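# Flip the folded paper sheet and lay it flat

## Task

Turn the folded sheet upside down and leave it lying flat on the table so that the folded-back corner ends up on the bottom side. At the end both folds must be closed with their layers aligned, and the paper must have no other sharp crease. Release the paper and pull the grippers away. It counts as an immediate failure if the paper drops, on average, more than about one finger width below where it was last held, or about two finger widths in a single drop, whether it was not held at all or slipped quickly from a loose grip; it also fails if any part of the sheet extends beyond the table edge. The result only counts if it stays that way without the robot holding it, and everything must settle shortly after you stop.

## Robot and tools

Robot: two arms, left_arm and right_arm, each with a two-finger parallel gripper and a wrist camera. The arm bases sit near the scene origin: left_arm at about (+0.003, +0.277, +0.013) m and right_arm at about (+0.004, -0.323, +0.019) m. Joint ranges per arm (rad): waist -2.618 to 3.054, shoulder 0 to 3.142, elbow 0 to 3.142, wrist pitch -1.571 to 1.571, wrist yaw -1.571 to 1.571, wrist roll -2.094 to 2.094. An elbow never reaches full extension.

Scene frame: origin at table-top height, between the arms and roughly 5 to 10 cm behind the near table edge. +x points out across the table, +z up, and left_arm is on the +y side. The names left and right do not match image sides. Gripper frame: fingers extend along the gripper's +z axis and close along its y axis. The reported hand point lies between the finger pads, about 1 cm short of the tips.

Every command row has 14 numbers, each in [-1, 1], covering both arms even if one stays still: dx, dy, dz, rx, ry, rz, opening for left_arm, then the same seven for right_arm. The first six are an offset (not a pose) expressed in that gripper's own axes, counted from the gripper's measured pose at the start of the action; 1.0 equals 0.6 m of translation or 180 degrees of rotation, and rx, ry, rz form a single rotation vector. The opening is absolute, not an offset: +1 fully open (0.094 m), -1 closed.

Tools:
- execute_actions(actions): a list of actions. Each action is a list of up to 15 rows, one row per 1/30 s step; if shorter, its final row repeats for the remaining steps. Each row is measured from the action's start pose, not the previous row. For the first action in a call, the start is the last pose a result reported. An empty list just returns the current state and images.
- move(target, speed, blocking): target is one 14-number row as above, offsets counted from the pose in the latest result showing one. Both grippers travel straight lines that finish together, lasting 0.5 to 10 s (cut off at 10 s). speed is the path's top speed in m/s, 0.002 to 0.5, default 0.25; turning is capped at twice that in rad/s. Openings are sent when the move begins. With blocking=false you get a result after 0.5 s while motion continues; other moves and execute_actions are refused until a result shows the move ended, so use wait or stop. Moves do not avoid obstacles or the other arm, and the real gripper can lag, drift or overshoot the speed, mostly with a nearly straight arm. Faster contact and targets set deeper past contact push harder.
- wait(seconds): 0 to 10; the arms keep their last command and a running move carries on.
- stop(): brakes a running move; it needs stopping distance, more at high speed. Fingers keep moving.
- zoom_image(camera, region): closer look at part of the latest image from cam_high, cam_left_wrist or cam_right_wrist; region is [x0, y0, x1, y1] pixels from the top-left, at most 504 by 504. All three images are 504x504 and arrive in that order.
- read_manual(section): only licence texts; no motion.
- finished_scene(scene): ends the scene with that number and reports whether the task succeeded. Irreversible. Answering without a tool call also ends things.

Control behaviour: each step, the commanded pose is limited to within 70 mm and 16 degrees of the measured pose, then damped inverse kinematics drives the joints, favouring position over orientation. A distant target may need several actions; after one action the arm stops at its last clipped pose, so send the remainder next. Joint friction can leave the gripper up to about 31 mm from the command, so very small moves might not happen. For an arm meant to stay put, send the offset back to its desired pose in the first call of a reply and zeros afterwards, always with the opening it should keep.

Result lines: the state line gives each gripper's position (m) and quat_wxyz in the scene frame; printed positions may be off, more at long reach. Hand target lines show where the controller is now steering. grip_measured is the finger opening on the command scale; the last joint value gives it in metres. Readings may be off by about 1 mm. To hold something, command an opening below grip_measured: about 0.03 lower holds firmly, less holds lightly. Thin items (under about 2 mm, like paper) get less squeeze. A move result adds a move: line giving the ending (done, off_target, moving, held, fault), distances to target, and limits: paced means the sent pose was clipped; held means a check blocked some steps, after which the arm can suddenly go much faster. If only one arm is named, the other finished fine. A pose unreachable line means the clearance check altered or blocked that arm's command. FAULT lines mean an arm stopped. MOTOR HOT appears from 75 °C; at 90 °C that arm is halted for 10 s, and at 100 °C it goes limp and drops what it holds. Holding loads, even while you think, heats motors.

The robot keeps running during your reasoning and holds its last command.

Avoid: letting the paper drop or slide from a slack grip, any paper beyond the table edge, fast or hard impacts, pushing hard on the table, the arms colliding or pressing into each other, and hitting the bar and plate behind the bases (up to about 3 cm above the table, no warning). Finish with the sheet flipped, folds closed and aligned, grippers open and clear, and everything at rest.

Each tool is called after "Request:" in YAML: its name, and indented under it one key for each argument.

## Session

Request:
execute_actions:
  actions: []

Scene clock: 0.00 s.
left_arm: end_effector_position=(+0.3848, +0.3124, +0.4113) grip_measured=+1.000 end_effector_quat_wxyz=(+0.705, -0.032, +0.708, -0.002) | right_arm: end_effector_position=(+0.3672, -0.3362, +0.4320) grip_measured=+1.000 end_effector_quat_wxyz=(+0.720, +0.009, +0.693, +0.018)
Joint positions: left_arm=[-0.011  1.062  1.047  0.009  0.003 -0.001  0.094] | right_arm=[-0.003  1.037  1.031  0.01  -0.012 -0.001  0.094]
Joint velocities: left_arm=[-0.007  0.022  0.022 -0.037  0.037 -0.022  0.   ] | right_arm=[ 0.002  0.007  0.002  0.051  0.007 -0.022  0.   ]
Motor temperatures (°C, as the motors report them): left_arm=[28 29 27 29 29 30] | right_arm=[26 28 27 28 27 26]
Hand target (left_arm): +0.385, +0.312, +0.411; +0.705, -0.032, +0.708, -0.002
Hand target (right_arm): +0.367, -0.336, +0.432; +0.720, +0.009, +0.693, +0.018

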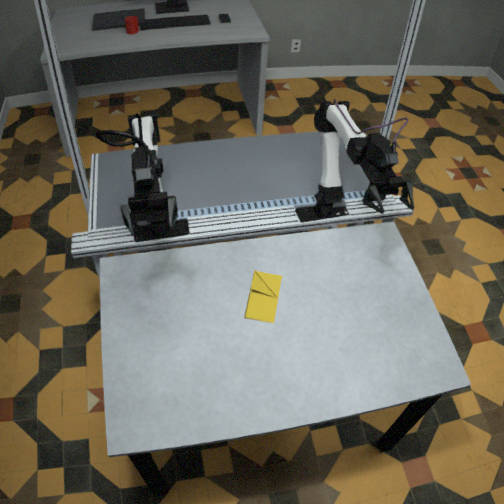

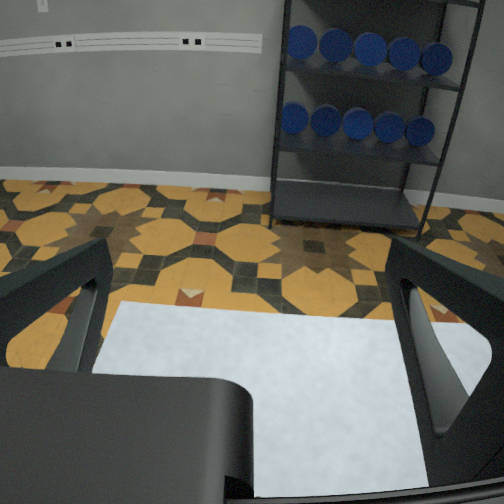

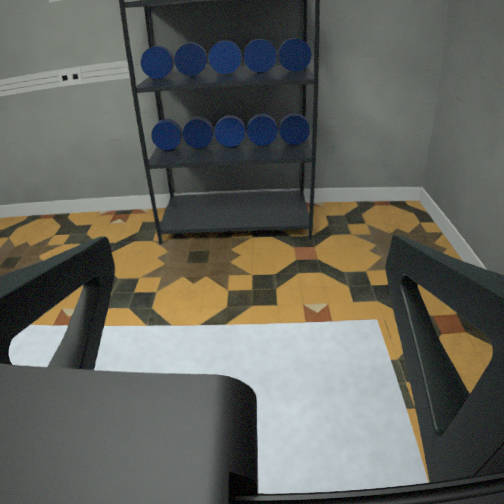

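Request:
zoom_image:
  camera: "cam_high"
  region: [220, 255, 310, 345]

Region (220, 255, 310, 345) of cam_high's 504x504 image, scaled by 5.600, with more detail than that image has.

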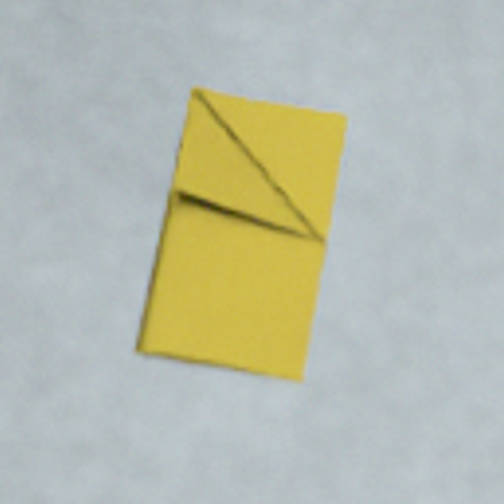

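Request:
move:
  target: [0.3,-0.3,-0.2,0,0.45,0,1, 0.3,0.3,-0.2,0,0.45,0,1]

Scene clock: 11.33 s.
left_arm: end_effector_position=(+0.2752, +0.1212, +0.2391) grip_measured=+1.000 end_effector_quat_wxyz=(+0.085, -0.028, +0.996, -0.020) | right_arm: end_effector_position=(+0.2531, -0.1574, +0.2564) grip_measured=+1.000 end_effector_quat_wxyz=(+0.101, +0.003, +0.995, +0.023)
Joint positions: left_arm=[-0.659  1.68   1.784 -1.542 -0.104 -0.648  0.094] | right_arm=[ 0.646  1.645  1.761 -1.549  0.096  0.646  0.094]
Joint velocities: left_arm=[-0.022 -0.027  0.007  0.037  0.037 -0.051  0.   ] | right_arm=[-0.012  0.017 -0.007 -0.066 -0.007 -0.007  0.   ]
Motor temperatures (°C, as the motors report them): left_arm=[28 30 30 33 29 30] | right_arm=[26 29 30 31 27 26]
Hand target (left_arm): +0.272, +0.117, +0.239; +0.076, -0.025, +0.997, -0.021
Hand target (right_arm): +0.253, -0.151, +0.256; +0.094, +0.000, +0.995, +0.025
Off the commanded pose (left_arm): 0.004 m, 1 deg.
Off the commanded pose (right_arm): 0.007 m, 1 deg.
move: done

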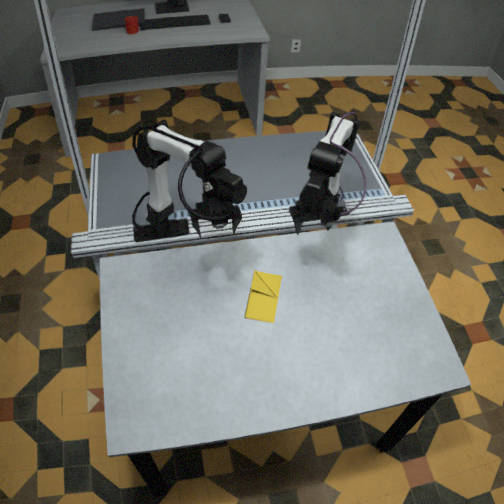

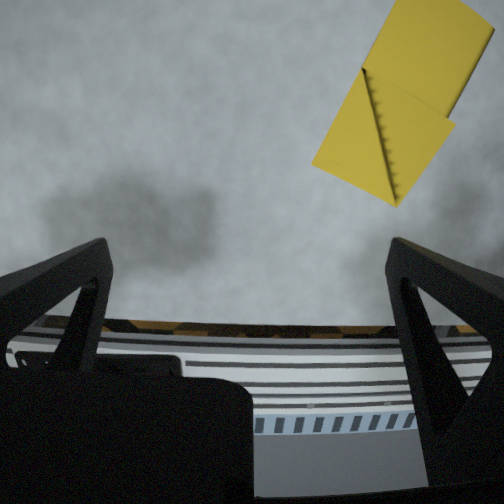

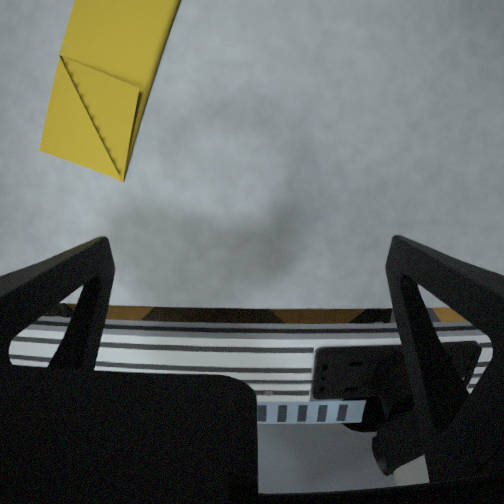

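Request:
move:
  target: [0,0.25,0,0,0,0,1, 0.045,0.07,0.22,0,0.064,0.122,-0.5]

Request:
move:
  target: [0,0,0,0,0,0,1, 0,0,0.1,-0.265,0,0,-0.5]

Scene clock: 39.63 s.
left_arm: end_effector_position=(+0.2676, +0.2735, +0.2345) grip_measured=+1.000 end_effector_quat_wxyz=(+0.079, -0.030, +0.996, -0.016) | right_arm: end_effector_position=(+0.2553, -0.1175, +0.1331) grip_measured=-0.497 end_effector_quat_wxyz=(+0.002, +0.193, +0.980, +0.041)
Joint positions: left_arm=[-0.127  1.46   1.575 -1.531 -0.03  -0.126  0.094] | right_arm=[ 0.663  1.783  1.429 -1.203 -0.041  1.056  0.024]
Joint velocities: left_arm=[-0.002  0.012 -0.012 -0.022  0.081  0.022  0.   ] | right_arm=[-0.017 -0.002 -0.002  0.007  0.051  0.051  0.   ]
Motor temperatures (°C, as the motors report them): left_arm=[28 33 34 31 29 30] | right_arm=[26 31 34 29 27 26]
Hand target (left_arm): +0.268, +0.273, +0.233; +0.085, -0.028, +0.996, -0.022
Hand target (right_arm): +0.253, -0.112, +0.124; -0.005, +0.191, +0.981, +0.042
Off the commanded pose (left_arm): 0.003 m, 1 deg.
Off the commanded pose (right_arm): 0.013 m, 1 deg.
move: off_target (right_arm)

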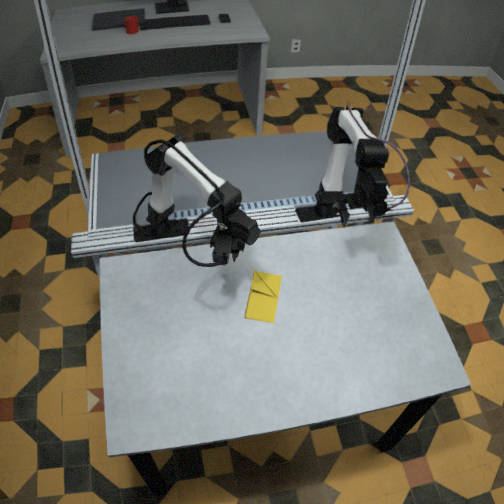

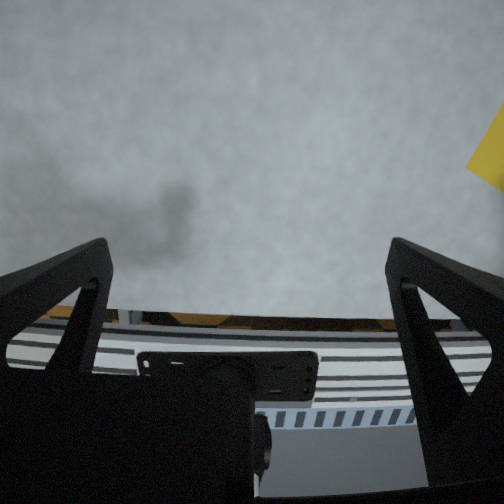

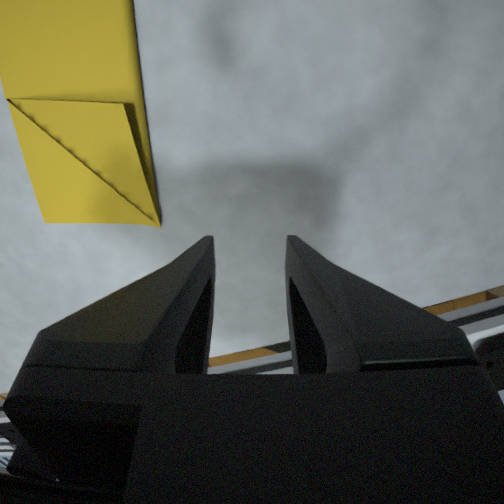

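Scene clock: 42.10 s.
left_arm: end_effector_position=(+0.2676, +0.2735, +0.2345) grip_measured=+1.000 end_effector_quat_wxyz=(+0.079, -0.030, +0.996, -0.016) | right_arm: end_effector_position=(+0.2583, -0.1117, +0.0798) grip_measured=-0.497 end_effector_quat_wxyz=(+0.087, +0.165, +0.882, +0.432)
Joint positions: left_arm=[-0.127  1.46   1.575 -1.531 -0.03  -0.126  0.094] | right_arm=[ 0.408  1.45   0.506  0.062 -0.57   1.     0.024]
Joint velocities: left_arm=[ 0.002 -0.012 -0.007 -0.022 -0.066  0.051  0.   ] | right_arm=[-0.012  0.007 -0.002  0.022 -0.022  0.051 -0.   ]
Motor temperatures (°C, as the motors report them): left_arm=[28 33 34 31 29 30] | right_arm=[26 31 34 30 27 26]
Hand target (left_arm): +0.268, +0.273, +0.235; +0.079, -0.030, +0.996, -0.016
Hand target (right_arm): +0.255, -0.114, +0.074; +0.081, +0.171, +0.881, +0.433
Off the commanded pose (left_arm): 0.000 m, 0 deg.
Off the commanded pose (right_arm): 0.007 m, 1 deg.
move: done

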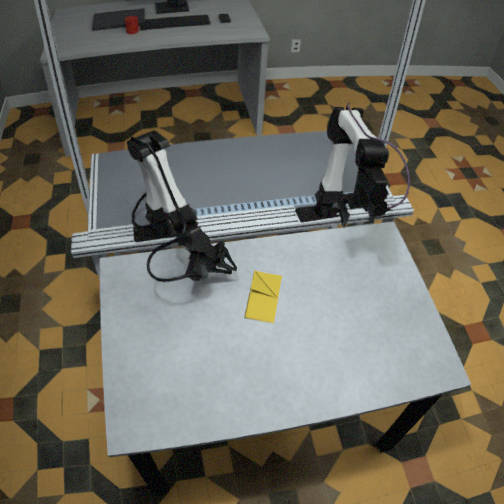

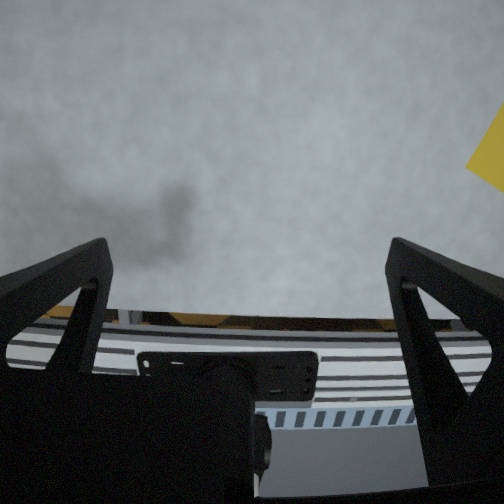

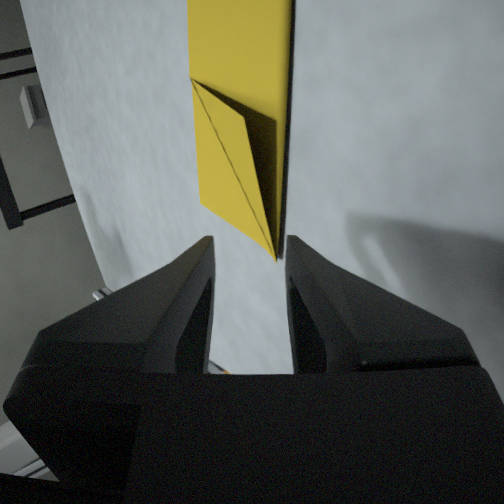

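Request:
move:
  target: [0,0,0,0,0,0,1, -0.005,0,0.11,0,0,0,-0.5]
  speed: 0.08

Scene clock: 47.10 s.
left_arm: end_effector_position=(+0.2676, +0.2735, +0.2345) grip_measured=+1.000 end_effector_quat_wxyz=(+0.079, -0.030, +0.996, -0.016) | right_arm: end_effector_position=(+0.2738, -0.0729, +0.0385) grip_measured=-0.497 end_effector_quat_wxyz=(+0.080, +0.169, +0.884, +0.428)
Joint positions: left_arm=[-0.127  1.46   1.575 -1.531 -0.03  -0.126  0.094] | right_arm=[ 0.517  1.734  0.546  0.338 -0.501  1.099  0.024]
Joint velocities: left_arm=[-0.017 -0.002 -0.002 -0.037 -0.051 -0.066  0.   ] | right_arm=[-0.012 -0.007  0.012  0.022 -0.066 -0.022 -0.001]
Motor temperatures (°C, as the motors report them): left_arm=[28 33 34 31 29 30] | right_arm=[26 31 34 31 27 26]
Hand target (left_arm): +0.268, +0.273, +0.235; +0.079, -0.030, +0.996, -0.016
Hand target (right_arm): +0.281, -0.066, +0.040; +0.086, +0.166, +0.883, +0.432
Off the commanded pose (left_arm): 0.000 m, 0 deg.
Off the commanded pose (right_arm): 0.011 m, 1 deg.
move: off_target (right_arm)

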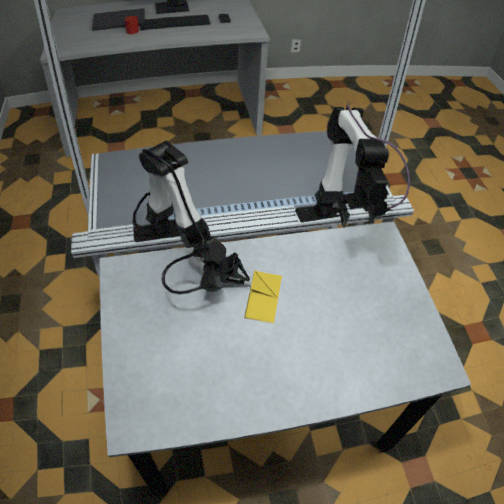

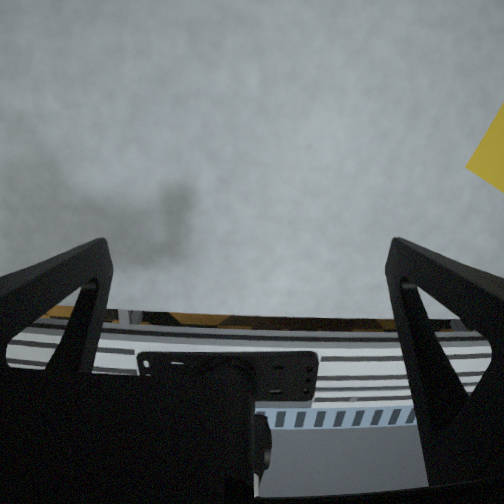

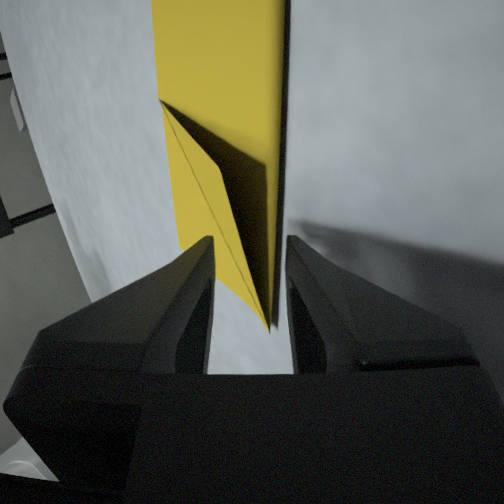

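Request:
move:
  target: [0,0,0,0,0,0,1, -0.01,0.035,0.06,0,0,0,-0.4]
  speed: 0.05

Scene clock: 51.17 s.
left_arm: end_effector_position=(+0.2676, +0.2735, +0.2345) grip_measured=+1.000 end_effector_quat_wxyz=(+0.079, -0.030, +0.996, -0.016) | right_arm: end_effector_position=(+0.2891, -0.0442, +0.0327) grip_measured=-0.403 end_effector_quat_wxyz=(+0.074, +0.170, +0.886, +0.425)
Joint positions: left_arm=[-0.127  1.46   1.575 -1.531 -0.03  -0.126  0.094] | right_arm=[ 0.575  1.848  0.658  0.35  -0.467  1.148  0.028]
Joint velocities: left_arm=[-0.002 -0.017 -0.022 -0.007  0.051  0.007  0.   ] | right_arm=[-0.007 -0.002 -0.017  0.007 -0.066  0.022 -0.001]
Motor temperatures (°C, as the motors report them): left_arm=[28 33 34 31 29 30] | right_arm=[26 31 34 32 27 26]
Hand target (left_arm): +0.268, +0.273, +0.235; +0.079, -0.030, +0.996, -0.016
Hand target (right_arm): +0.295, -0.037, +0.033; +0.079, +0.168, +0.884, +0.428
Off the commanded pose (left_arm): 0.000 m, 0 deg.
Off the commanded pose (right_arm): 0.009 m, 1 deg.
move: done

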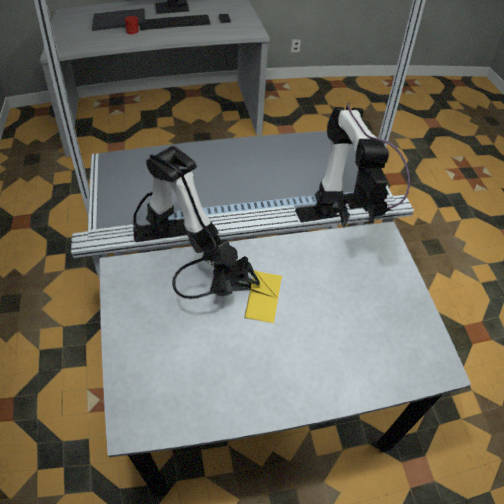

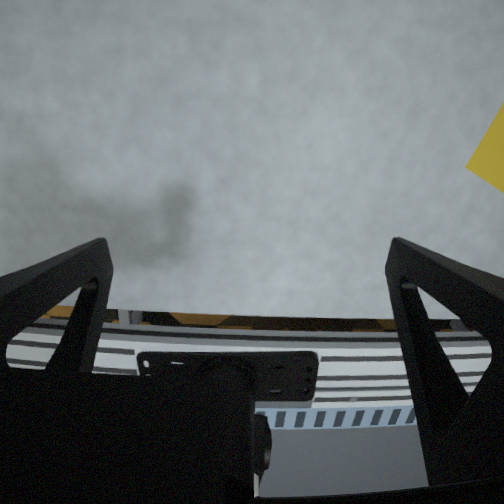

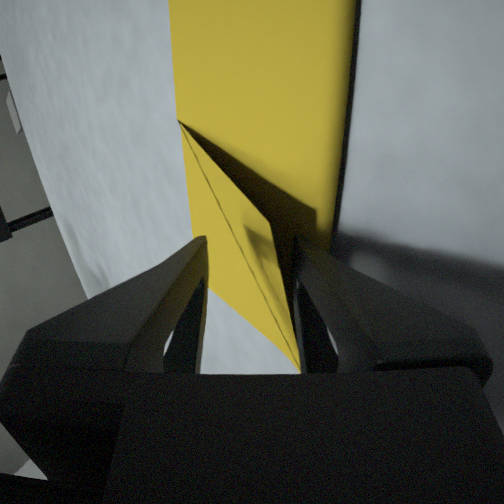

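Request:
move:
  target: [0,0,0,0,0,0,1, -0.004,0.004,0.035,0,0,0,-0.4]
  speed: 0.03

Scene clock: 55.80 s.
left_arm: end_effector_position=(+0.2676, +0.2735, +0.2345) grip_measured=+1.000 end_effector_quat_wxyz=(+0.079, -0.030, +0.996, -0.016) | right_arm: end_effector_position=(+0.2935, -0.0352, +0.0239) grip_measured=-0.403 end_effector_quat_wxyz=(+0.070, +0.171, +0.886, +0.425)
Joint positions: left_arm=[-0.127  1.46   1.575 -1.531 -0.03  -0.126  0.094] | right_arm=[ 0.59   1.908  0.688  0.38  -0.462  1.162  0.028]
Joint velocities: left_arm=[-0.017 -0.002 -0.022 -0.051 -0.037 -0.051  0.   ] | right_arm=[-0.007  0.002 -0.017  0.139 -0.11  -0.022 -0.   ]
Motor temperatures (°C, as the motors report them): left_arm=[28 33 34 31 29 30] | right_arm=[26 31 34 32 27 26]
Hand target (left_arm): +0.268, +0.273, +0.235; +0.079, -0.030, +0.996, -0.016
Hand target (right_arm): +0.298, -0.029, +0.022; +0.074, +0.170, +0.886, +0.425
Off the commanded pose (left_arm): 0.000 m, 0 deg.
Off the commanded pose (right_arm): 0.008 m, 0 deg.
move: done

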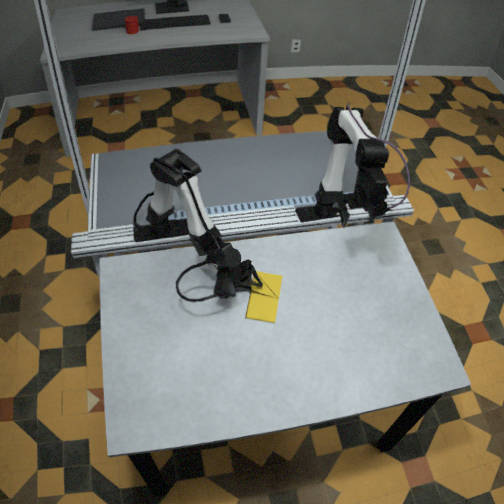

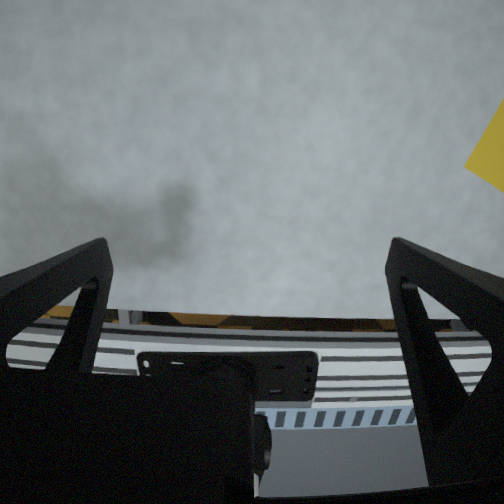

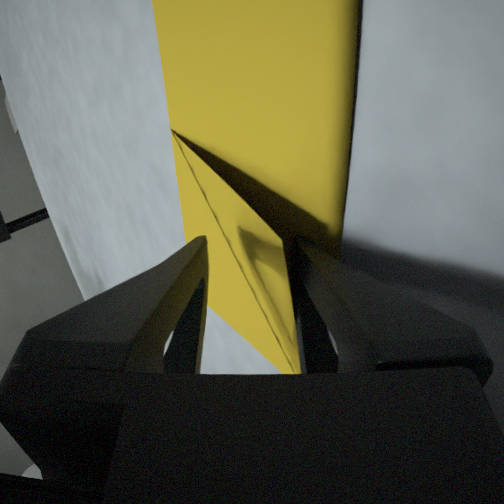

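Request:
move:
  target: [0,0,0,0,0,0,1, -0.02,-0.03,-0.03,0,0,0,-0.3]
  speed: 0.03

Scene clock: 61.23 s.
left_arm: end_effector_position=(+0.2676, +0.2735, +0.2345) grip_measured=+1.000 end_effector_quat_wxyz=(+0.079, -0.030, +0.996, -0.016) | right_arm: end_effector_position=(+0.3018, -0.0552, +0.0254) grip_measured=-0.303 end_effector_quat_wxyz=(+0.078, +0.166, +0.882, +0.433)
Joint positions: left_arm=[-0.127  1.46   1.575 -1.531 -0.03  -0.126  0.094] | right_arm=[ 0.516  1.894  0.662  0.39  -0.513  1.1    0.033]
Joint velocities: left_arm=[-0.027  0.007 -0.017  0.007 -0.022 -0.007  0.   ] | right_arm=[-0.007 -0.002  0.007  0.081  0.007 -0.051 -0.001]
Motor temperatures (°C, as the motors report them): left_arm=[28 34 34 31 29 30] | right_arm=[26 32 34 33 27 26]
Hand target (left_arm): +0.268, +0.273, +0.235; +0.079, -0.030, +0.996, -0.016
Hand target (right_arm): +0.295, -0.063, +0.021; +0.070, +0.171, +0.886, +0.425
Off the commanded pose (left_arm): 0.000 m, 0 deg.
Off the commanded pose (right_arm): 0.011 m, 2 deg.
move: off_target (right_arm)

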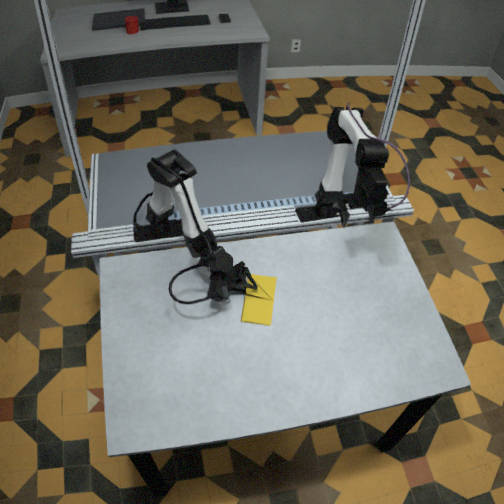

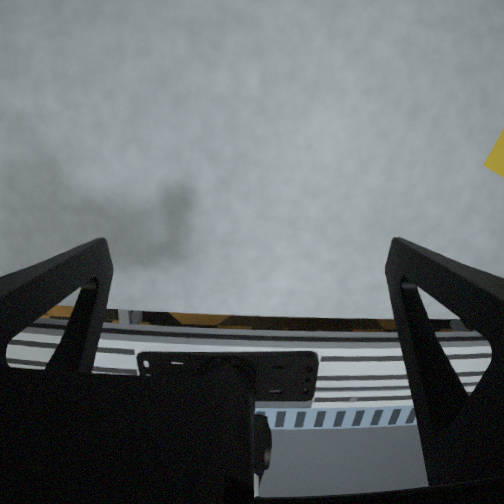

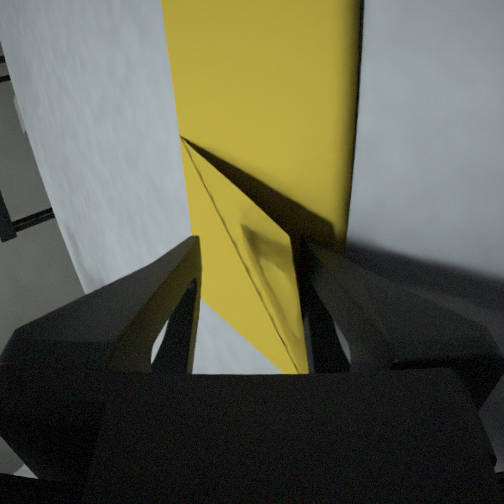

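Request:
move:
  target: [0,0,0,0,0,0,1, 0,0,0,0,0,0,-0.6]
  speed: 0.03

Request:
zoom_image:
  camera: "cam_high"
  region: [210, 250, 300, 340]

Scene clock: 64.87 s.
left_arm: end_effector_position=(+0.2676, +0.2735, +0.2345) grip_measured=+1.000 end_effector_quat_wxyz=(+0.079, -0.030, +0.996, -0.016) | right_arm: end_effector_position=(+0.3018, -0.0552, +0.0254) grip_measured=-0.597 end_effector_quat_wxyz=(+0.079, +0.165, +0.883, +0.433)
Joint positions: left_arm=[-0.127  1.46   1.575 -1.531 -0.03  -0.126  0.094] | right_arm=[ 0.516  1.894  0.662  0.39  -0.513  1.097  0.019]
Joint velocities: left_arm=[-0.017 -0.012  0.007 -0.051 -0.037 -0.022  0.   ] | right_arm=[ 0.007 -0.002 -0.012  0.022 -0.007 -0.051 -0.001]
Motor temperatures (°C, as the motors report them): left_arm=[28 34 35 31 29 30] | right_arm=[26 33 34 33 27 26]
Hand target (left_arm): +0.268, +0.273, +0.235; +0.079, -0.030, +0.996, -0.016
Hand target (right_arm): +0.302, -0.055, +0.025; +0.078, +0.166, +0.882, +0.433
Off the commanded pose (left_arm): 0.000 m, 0 deg.
Off the commanded pose (right_arm): 0.000 m, 0 deg.
move: done

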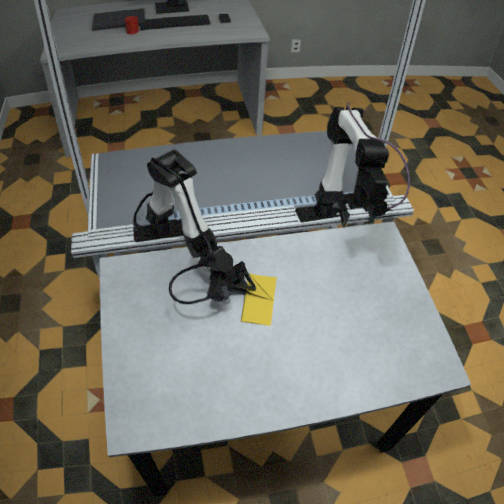

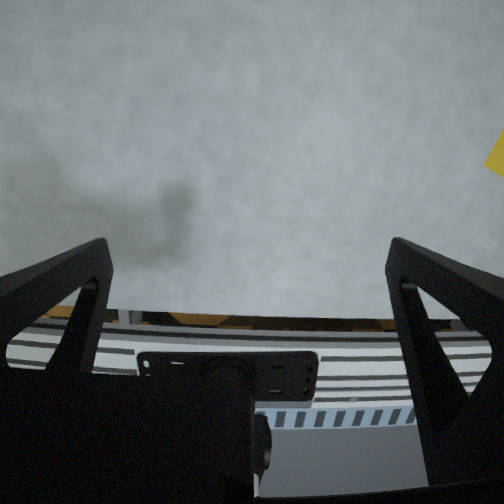

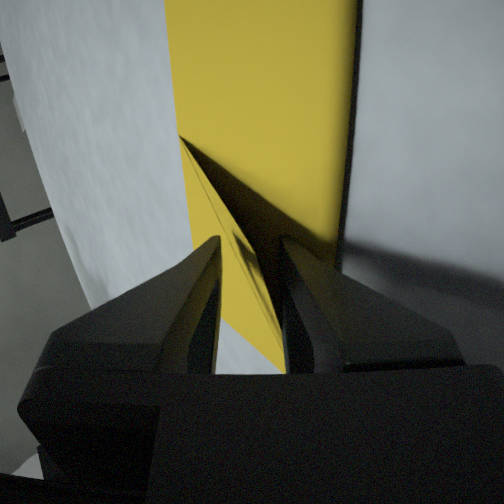

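Region (210, 250, 300, 340) of cam_high's 504x504 image, scaled by 5.600, with more detail than that image has.

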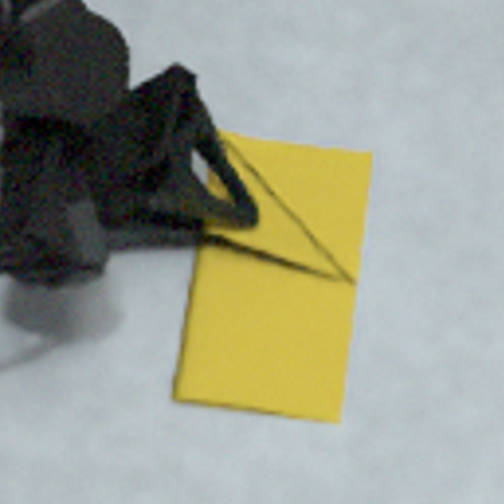

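It's under the flap. Advance slightly then close.

Request:
move:
  target: [0,0,0,0,0,0,1, 0,0.0,0.028,0,0,0,-0.75]
  speed: 0.02

Request:
move:
  target: [0,0,0,0,0,0,1, 0,0,0,0,0,0,-1]

Request:
zoom_image:
  camera: "cam_high"
  region: [210, 250, 300, 340]

Scene clock: 69.10 s.
left_arm: end_effector_position=(+0.2676, +0.2735, +0.2345) grip_measured=+1.000 end_effector_quat_wxyz=(+0.079, -0.030, +0.996, -0.016) | right_arm: end_effector_position=(+0.3018, -0.0492, +0.0177) grip_measured=-0.747 end_effector_quat_wxyz=(+0.074, +0.166, +0.883, +0.433)
Joint positions: left_arm=[-0.127  1.46   1.575 -1.531 -0.03  -0.126  0.094] | right_arm=[ 0.53   1.935  0.671  0.422 -0.509  1.112  0.012]
Joint velocities: left_arm=[-0.002  0.012  0.002  0.037  0.007  0.037  0.   ] | right_arm=[-0.002  0.002 -0.017  0.11   0.066 -0.007 -0.   ]
Motor temperatures (°C, as the motors report them): left_arm=[28 34 35 31 29 30] | right_arm=[26 33 34 33 27 26]
Hand target (left_arm): +0.268, +0.273, +0.235; +0.079, -0.030, +0.996, -0.016
Hand target (right_arm): +0.306, -0.043, +0.015; +0.078, +0.165, +0.883, +0.433
Off the commanded pose (left_arm): 0.000 m, 0 deg.
Off the commanded pose (right_arm): 0.008 m, 1 deg.
move: done

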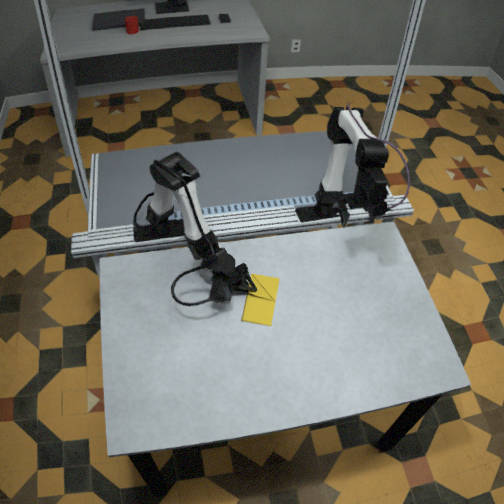

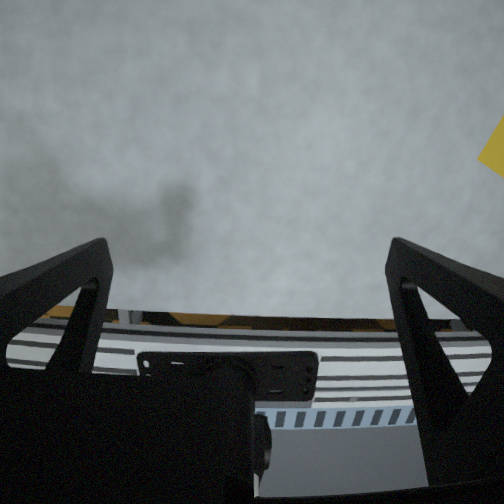

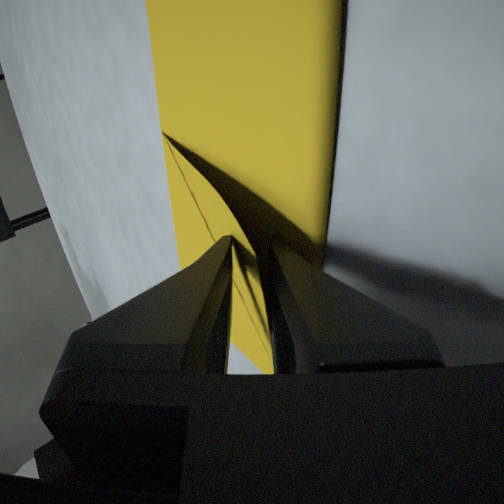

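Scene clock: 69.60 s.
left_arm: end_effector_position=(+0.2676, +0.2735, +0.2345) grip_measured=+1.000 end_effector_quat_wxyz=(+0.079, -0.030, +0.996, -0.016) | right_arm: end_effector_position=(+0.3018, -0.0492, +0.0178) grip_measured=-0.993 end_effector_quat_wxyz=(+0.074, +0.166, +0.883, +0.433)
Joint positions: left_arm=[-0.127  1.46   1.575 -1.531 -0.03  -0.126  0.094] | right_arm=[ 0.53   1.935  0.671  0.423 -0.509  1.112  0.   ]
Joint velocities: left_arm=[ 0.012 -0.017 -0.002 -0.022  0.022 -0.037  0.   ] | right_arm=[ 0.012  0.002 -0.012  0.007 -0.022  0.007 -0.   ]
Motor temperatures (°C, as the motors report them): left_arm=[28 34 35 31 29 30] | right_arm=[26 33 34 33 27 26]
Hand target (left_arm): +0.268, +0.273, +0.235; +0.079, -0.030, +0.996, -0.016
Hand target (right_arm): +0.302, -0.049, +0.018; +0.074, +0.166, +0.883, +0.433
Off the commanded pose (left_arm): 0.000 m, 0 deg.
Off the commanded pose (right_arm): 0.000 m, 0 deg.
move: done

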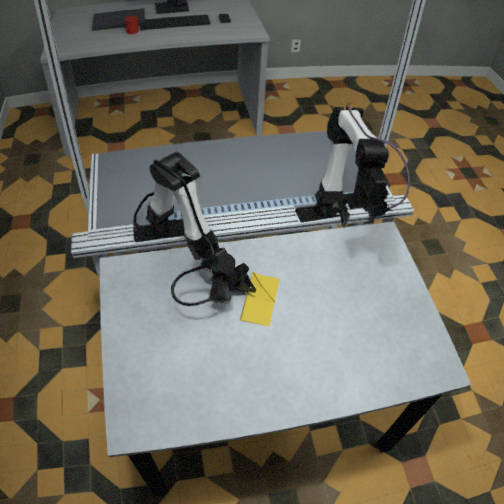

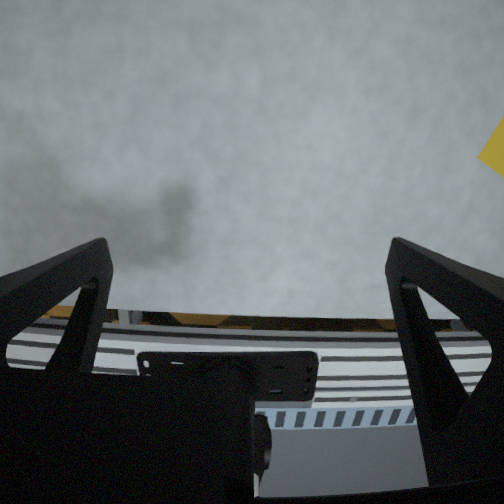

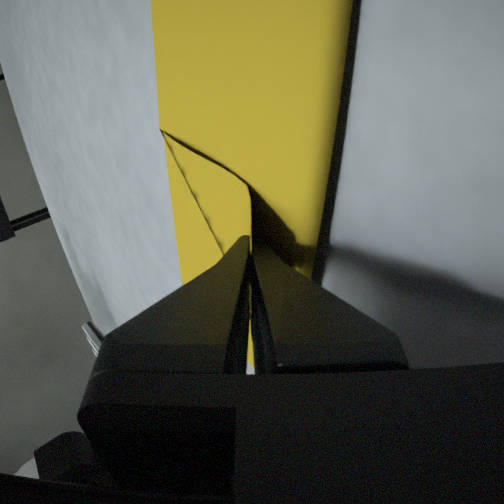

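Region (210, 250, 300, 340) of cam_high's 504x504 image, scaled by 5.600, with more detail than that image has.

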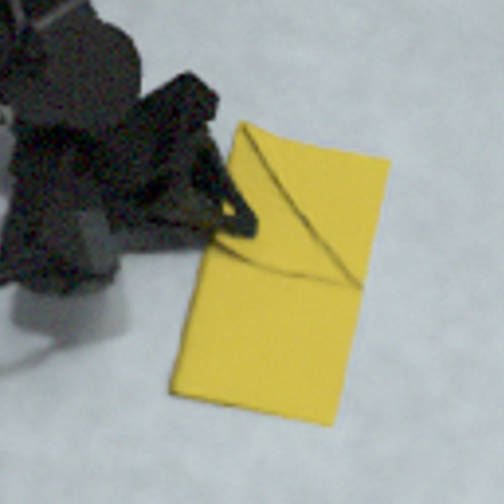

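Gripped. Lift 3 cm slowly.

Request:
move:
  target: [0,0,0,0,0,0,1, 0,0.055,-0.035,0,0,0,-1]
  speed: 0.03

Request:
zoom_image:
  camera: "cam_high"
  region: [210, 250, 300, 340]

Scene clock: 75.10 s.
left_arm: end_effector_position=(+0.2676, +0.2735, +0.2345) grip_measured=+1.000 end_effector_quat_wxyz=(+0.079, -0.030, +0.996, -0.016) | right_arm: end_effector_position=(+0.3001, -0.0507, +0.0455) grip_measured=-0.993 end_effector_quat_wxyz=(+0.068, +0.169, +0.885, +0.428)
Joint positions: left_arm=[-0.127  1.46   1.575 -1.531 -0.03  -0.126  0.094] | right_arm=[ 0.53   1.823  0.705  0.26  -0.509  1.114  0.   ]
Joint velocities: left_arm=[ 0.012 -0.002  0.022  0.022  0.007 -0.022  0.   ] | right_arm=[ 0.002 -0.002 -0.007 -0.066  0.037  0.007  0.   ]
Motor temperatures (°C, as the motors report them): left_arm=[28 34 35 31 29 30] | right_arm=[26 34 34 34 27 26]
Hand target (left_arm): +0.268, +0.273, +0.235; +0.079, -0.030, +0.996, -0.016
Hand target (right_arm): +0.304, -0.046, +0.056; +0.074, +0.166, +0.883, +0.434
Off the commanded pose (left_arm): 0.000 m, 0 deg.
Off the commanded pose (right_arm): 0.013 m, 1 deg.
move: off_target (right_arm)

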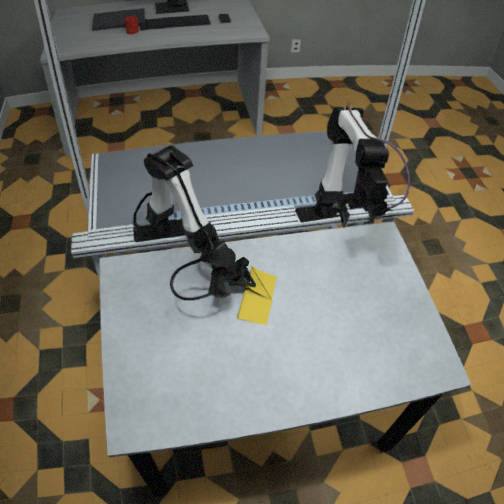

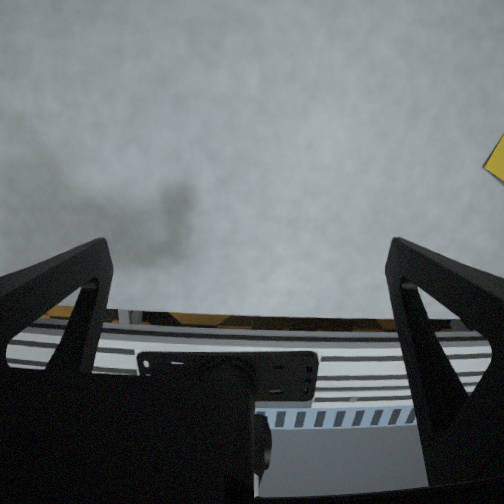

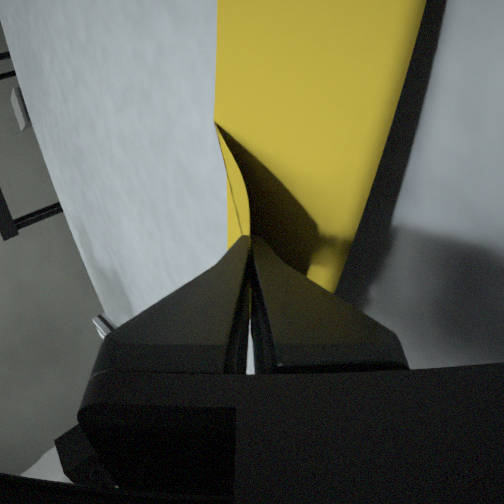

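Region (210, 250, 300, 340) of cam_high's 504x504 image, scaled by 5.600, with more detail than that image has.

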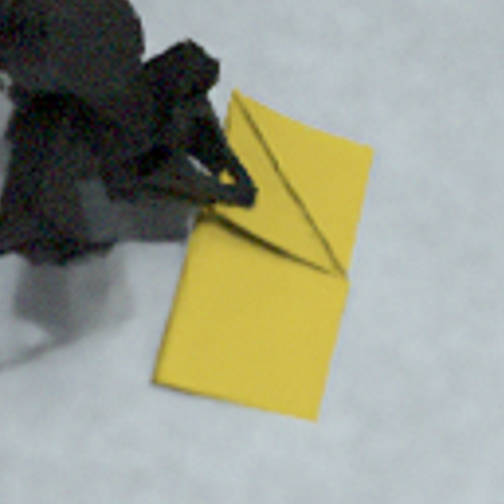

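Request:
move:
  target: [0.13,-0.33,0.17,0,0.05,0,-0.4, 0,0,0,0,0,0,-1]

Request:
move:
  target: [0,0,0,0,0,-0.35,-0.4, 0,0,0,0,0,0,-1]
  speed: 0.5

Request:
move:
  target: [0,0,0.05,0.305,0,0,-0.4, 0,0,0,0,0,0,-1]

Scene clock: 91.23 s.
left_arm: end_effector_position=(+0.2137, +0.0749, +0.1296) grip_measured=-0.398 end_effector_quat_wxyz=(-0.003, -0.028, +1.000, -0.007) | right_arm: end_effector_position=(+0.2992, -0.0512, +0.0445) grip_measured=-0.993 end_effector_quat_wxyz=(+0.066, +0.170, +0.886, +0.427)
Joint positions: left_arm=[-0.842  1.691  1.359 -1.268 -0.017 -0.843  0.028] | right_arm=[ 0.53   1.823  0.705  0.254 -0.509  1.114  0.   ]
Joint velocities: left_arm=[-0.012 -0.007 -0.017  0.022  0.007 -0.037 -0.   ] | right_arm=[ 0.002 -0.007 -0.017 -0.037 -0.066 -0.007 -0.001]
Motor temperatures (°C, as the motors report them): left_arm=[28 34 35 31 29 30] | right_arm=[26 37 35 34 27 26]
Hand target (left_arm): +0.216, +0.068, +0.127; +0.001, -0.029, +0.999, -0.016
Hand target (right_arm): +0.300, -0.051, +0.045; +0.068, +0.169, +0.885, +0.428
Off the commanded pose (left_arm): 0.008 m, 1 deg.
Off the commanded pose (right_arm): 0.001 m, 0 deg.
move: done

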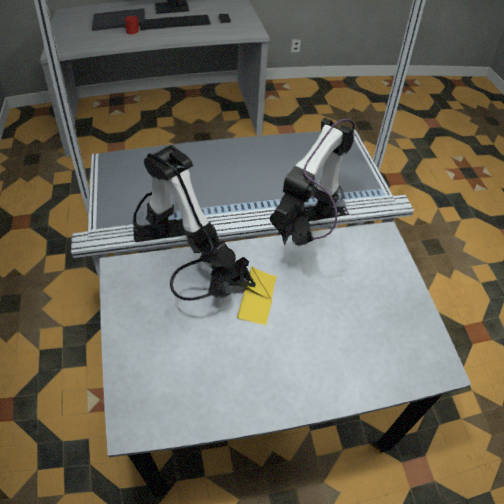

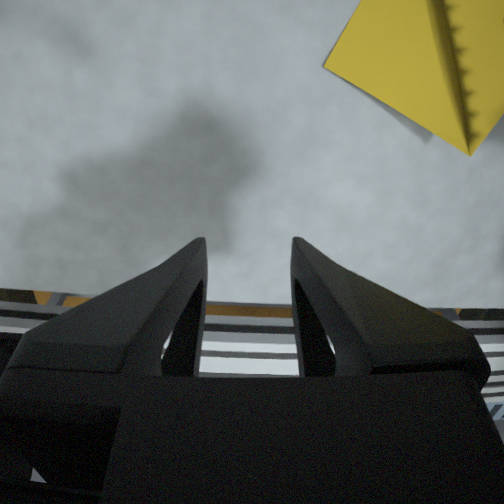

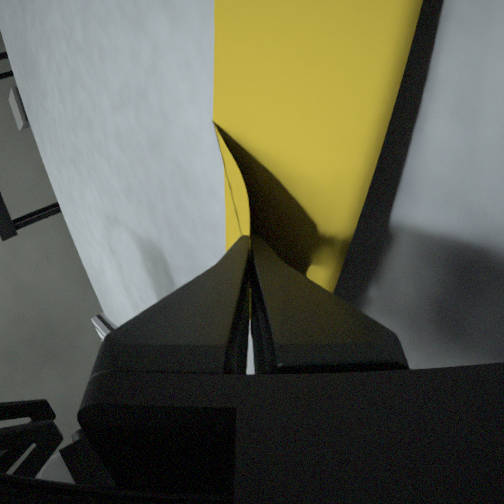

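Scene clock: 93.07 s.
left_arm: end_effector_position=(+0.2138, +0.0748, +0.1296) grip_measured=-0.398 end_effector_quat_wxyz=(-0.006, -0.543, +0.840, -0.005) | right_arm: end_effector_position=(+0.2992, -0.0512, +0.0445) grip_measured=-0.993 end_effector_quat_wxyz=(+0.066, +0.170, +0.886, +0.427)
Joint positions: left_arm=[-0.842  1.691  1.359 -1.268 -0.017 -1.934  0.028] | right_arm=[ 0.53   1.823  0.705  0.254 -0.509  1.114  0.   ]
Joint velocities: left_arm=[ 0.007  0.007 -0.007 -0.037  0.007 -0.037  0.001] | right_arm=[ 0.002 -0.012 -0.002 -0.037  0.022  0.022 -0.   ]
Motor temperatures (°C, as the motors report them): left_arm=[28 34 35 31 29 30] | right_arm=[26 37 35 34 27 26]
Hand target (left_arm): +0.214, +0.075, +0.130; -0.006, -0.546, +0.838, -0.005
Hand target (right_arm): +0.299, -0.051, +0.045; +0.066, +0.170, +0.886, +0.427
Off the commanded pose (left_arm): 0.000 m, 1 deg.
Off the commanded pose (right_arm): 0.000 m, 0 deg.
move: done

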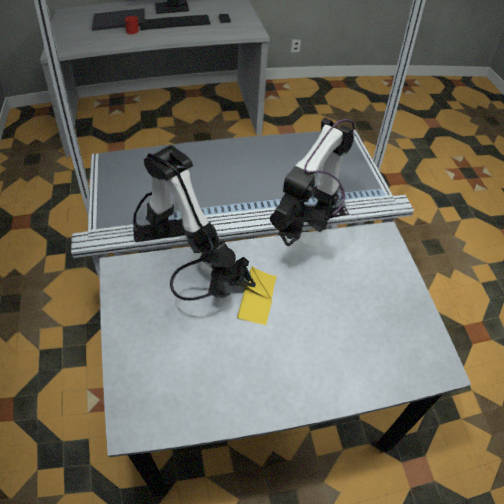

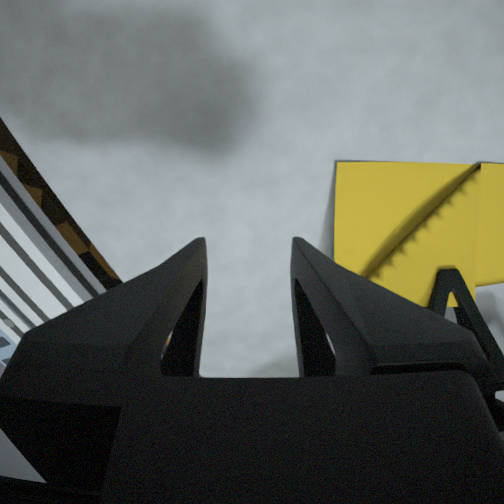

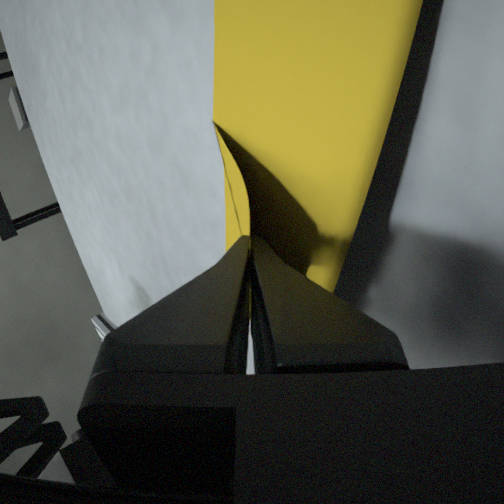

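Scene clock: 95.80 s.
left_arm: end_effector_position=(+0.2145, +0.0752, +0.1037) grip_measured=-0.398 end_effector_quat_wxyz=(+0.243, -0.488, +0.743, -0.389) | right_arm: end_effector_position=(+0.2992, -0.0512, +0.0445) grip_measured=-0.993 end_effector_quat_wxyz=(+0.066, +0.170, +0.886, +0.427)
Joint positions: left_arm=[-1.118  1.07   0.376 -0.062 -0.515 -1.978  0.028] | right_arm=[ 0.53   1.823  0.705  0.254 -0.509  1.114  0.   ]
Joint velocities: left_arm=[-0.002 -0.002 -0.007  0.007 -0.037  0.095 -0.001] | right_arm=[-0.002 -0.022 -0.007  0.037 -0.051 -0.037  0.   ]
Motor temperatures (°C, as the motors report them): left_arm=[28 34 35 32 29 30] | right_arm=[26 37 35 34 27 26]
Hand target (left_arm): +0.213, +0.075, +0.101; +0.245, -0.483, +0.744, -0.391
Hand target (right_arm): +0.299, -0.051, +0.045; +0.066, +0.170, +0.886, +0.427
Off the commanded pose (left_arm): 0.004 m, 1 deg.
Off the commanded pose (right_arm): 0.000 m, 0 deg.
move: done

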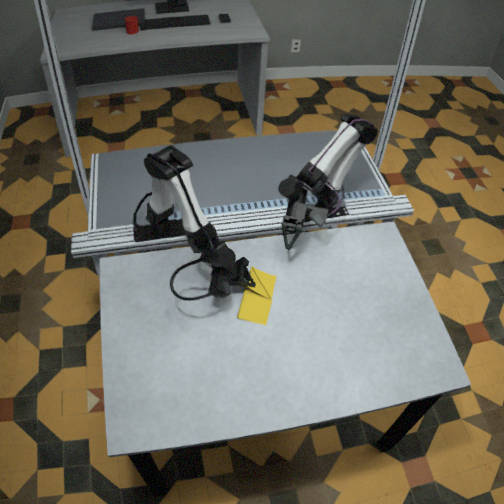

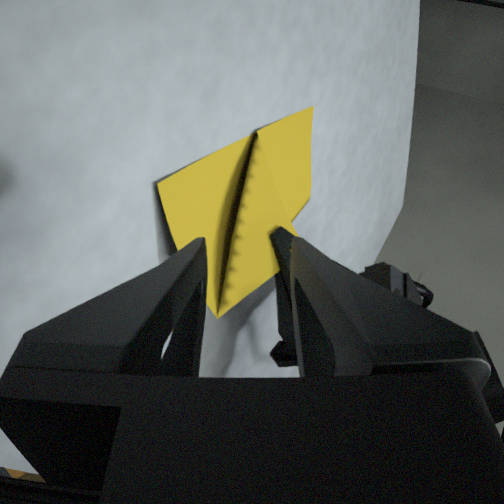

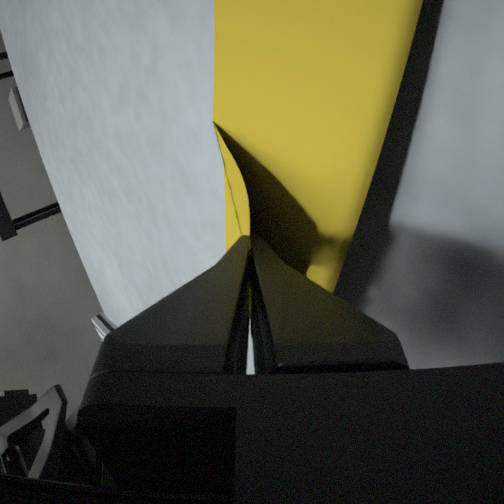

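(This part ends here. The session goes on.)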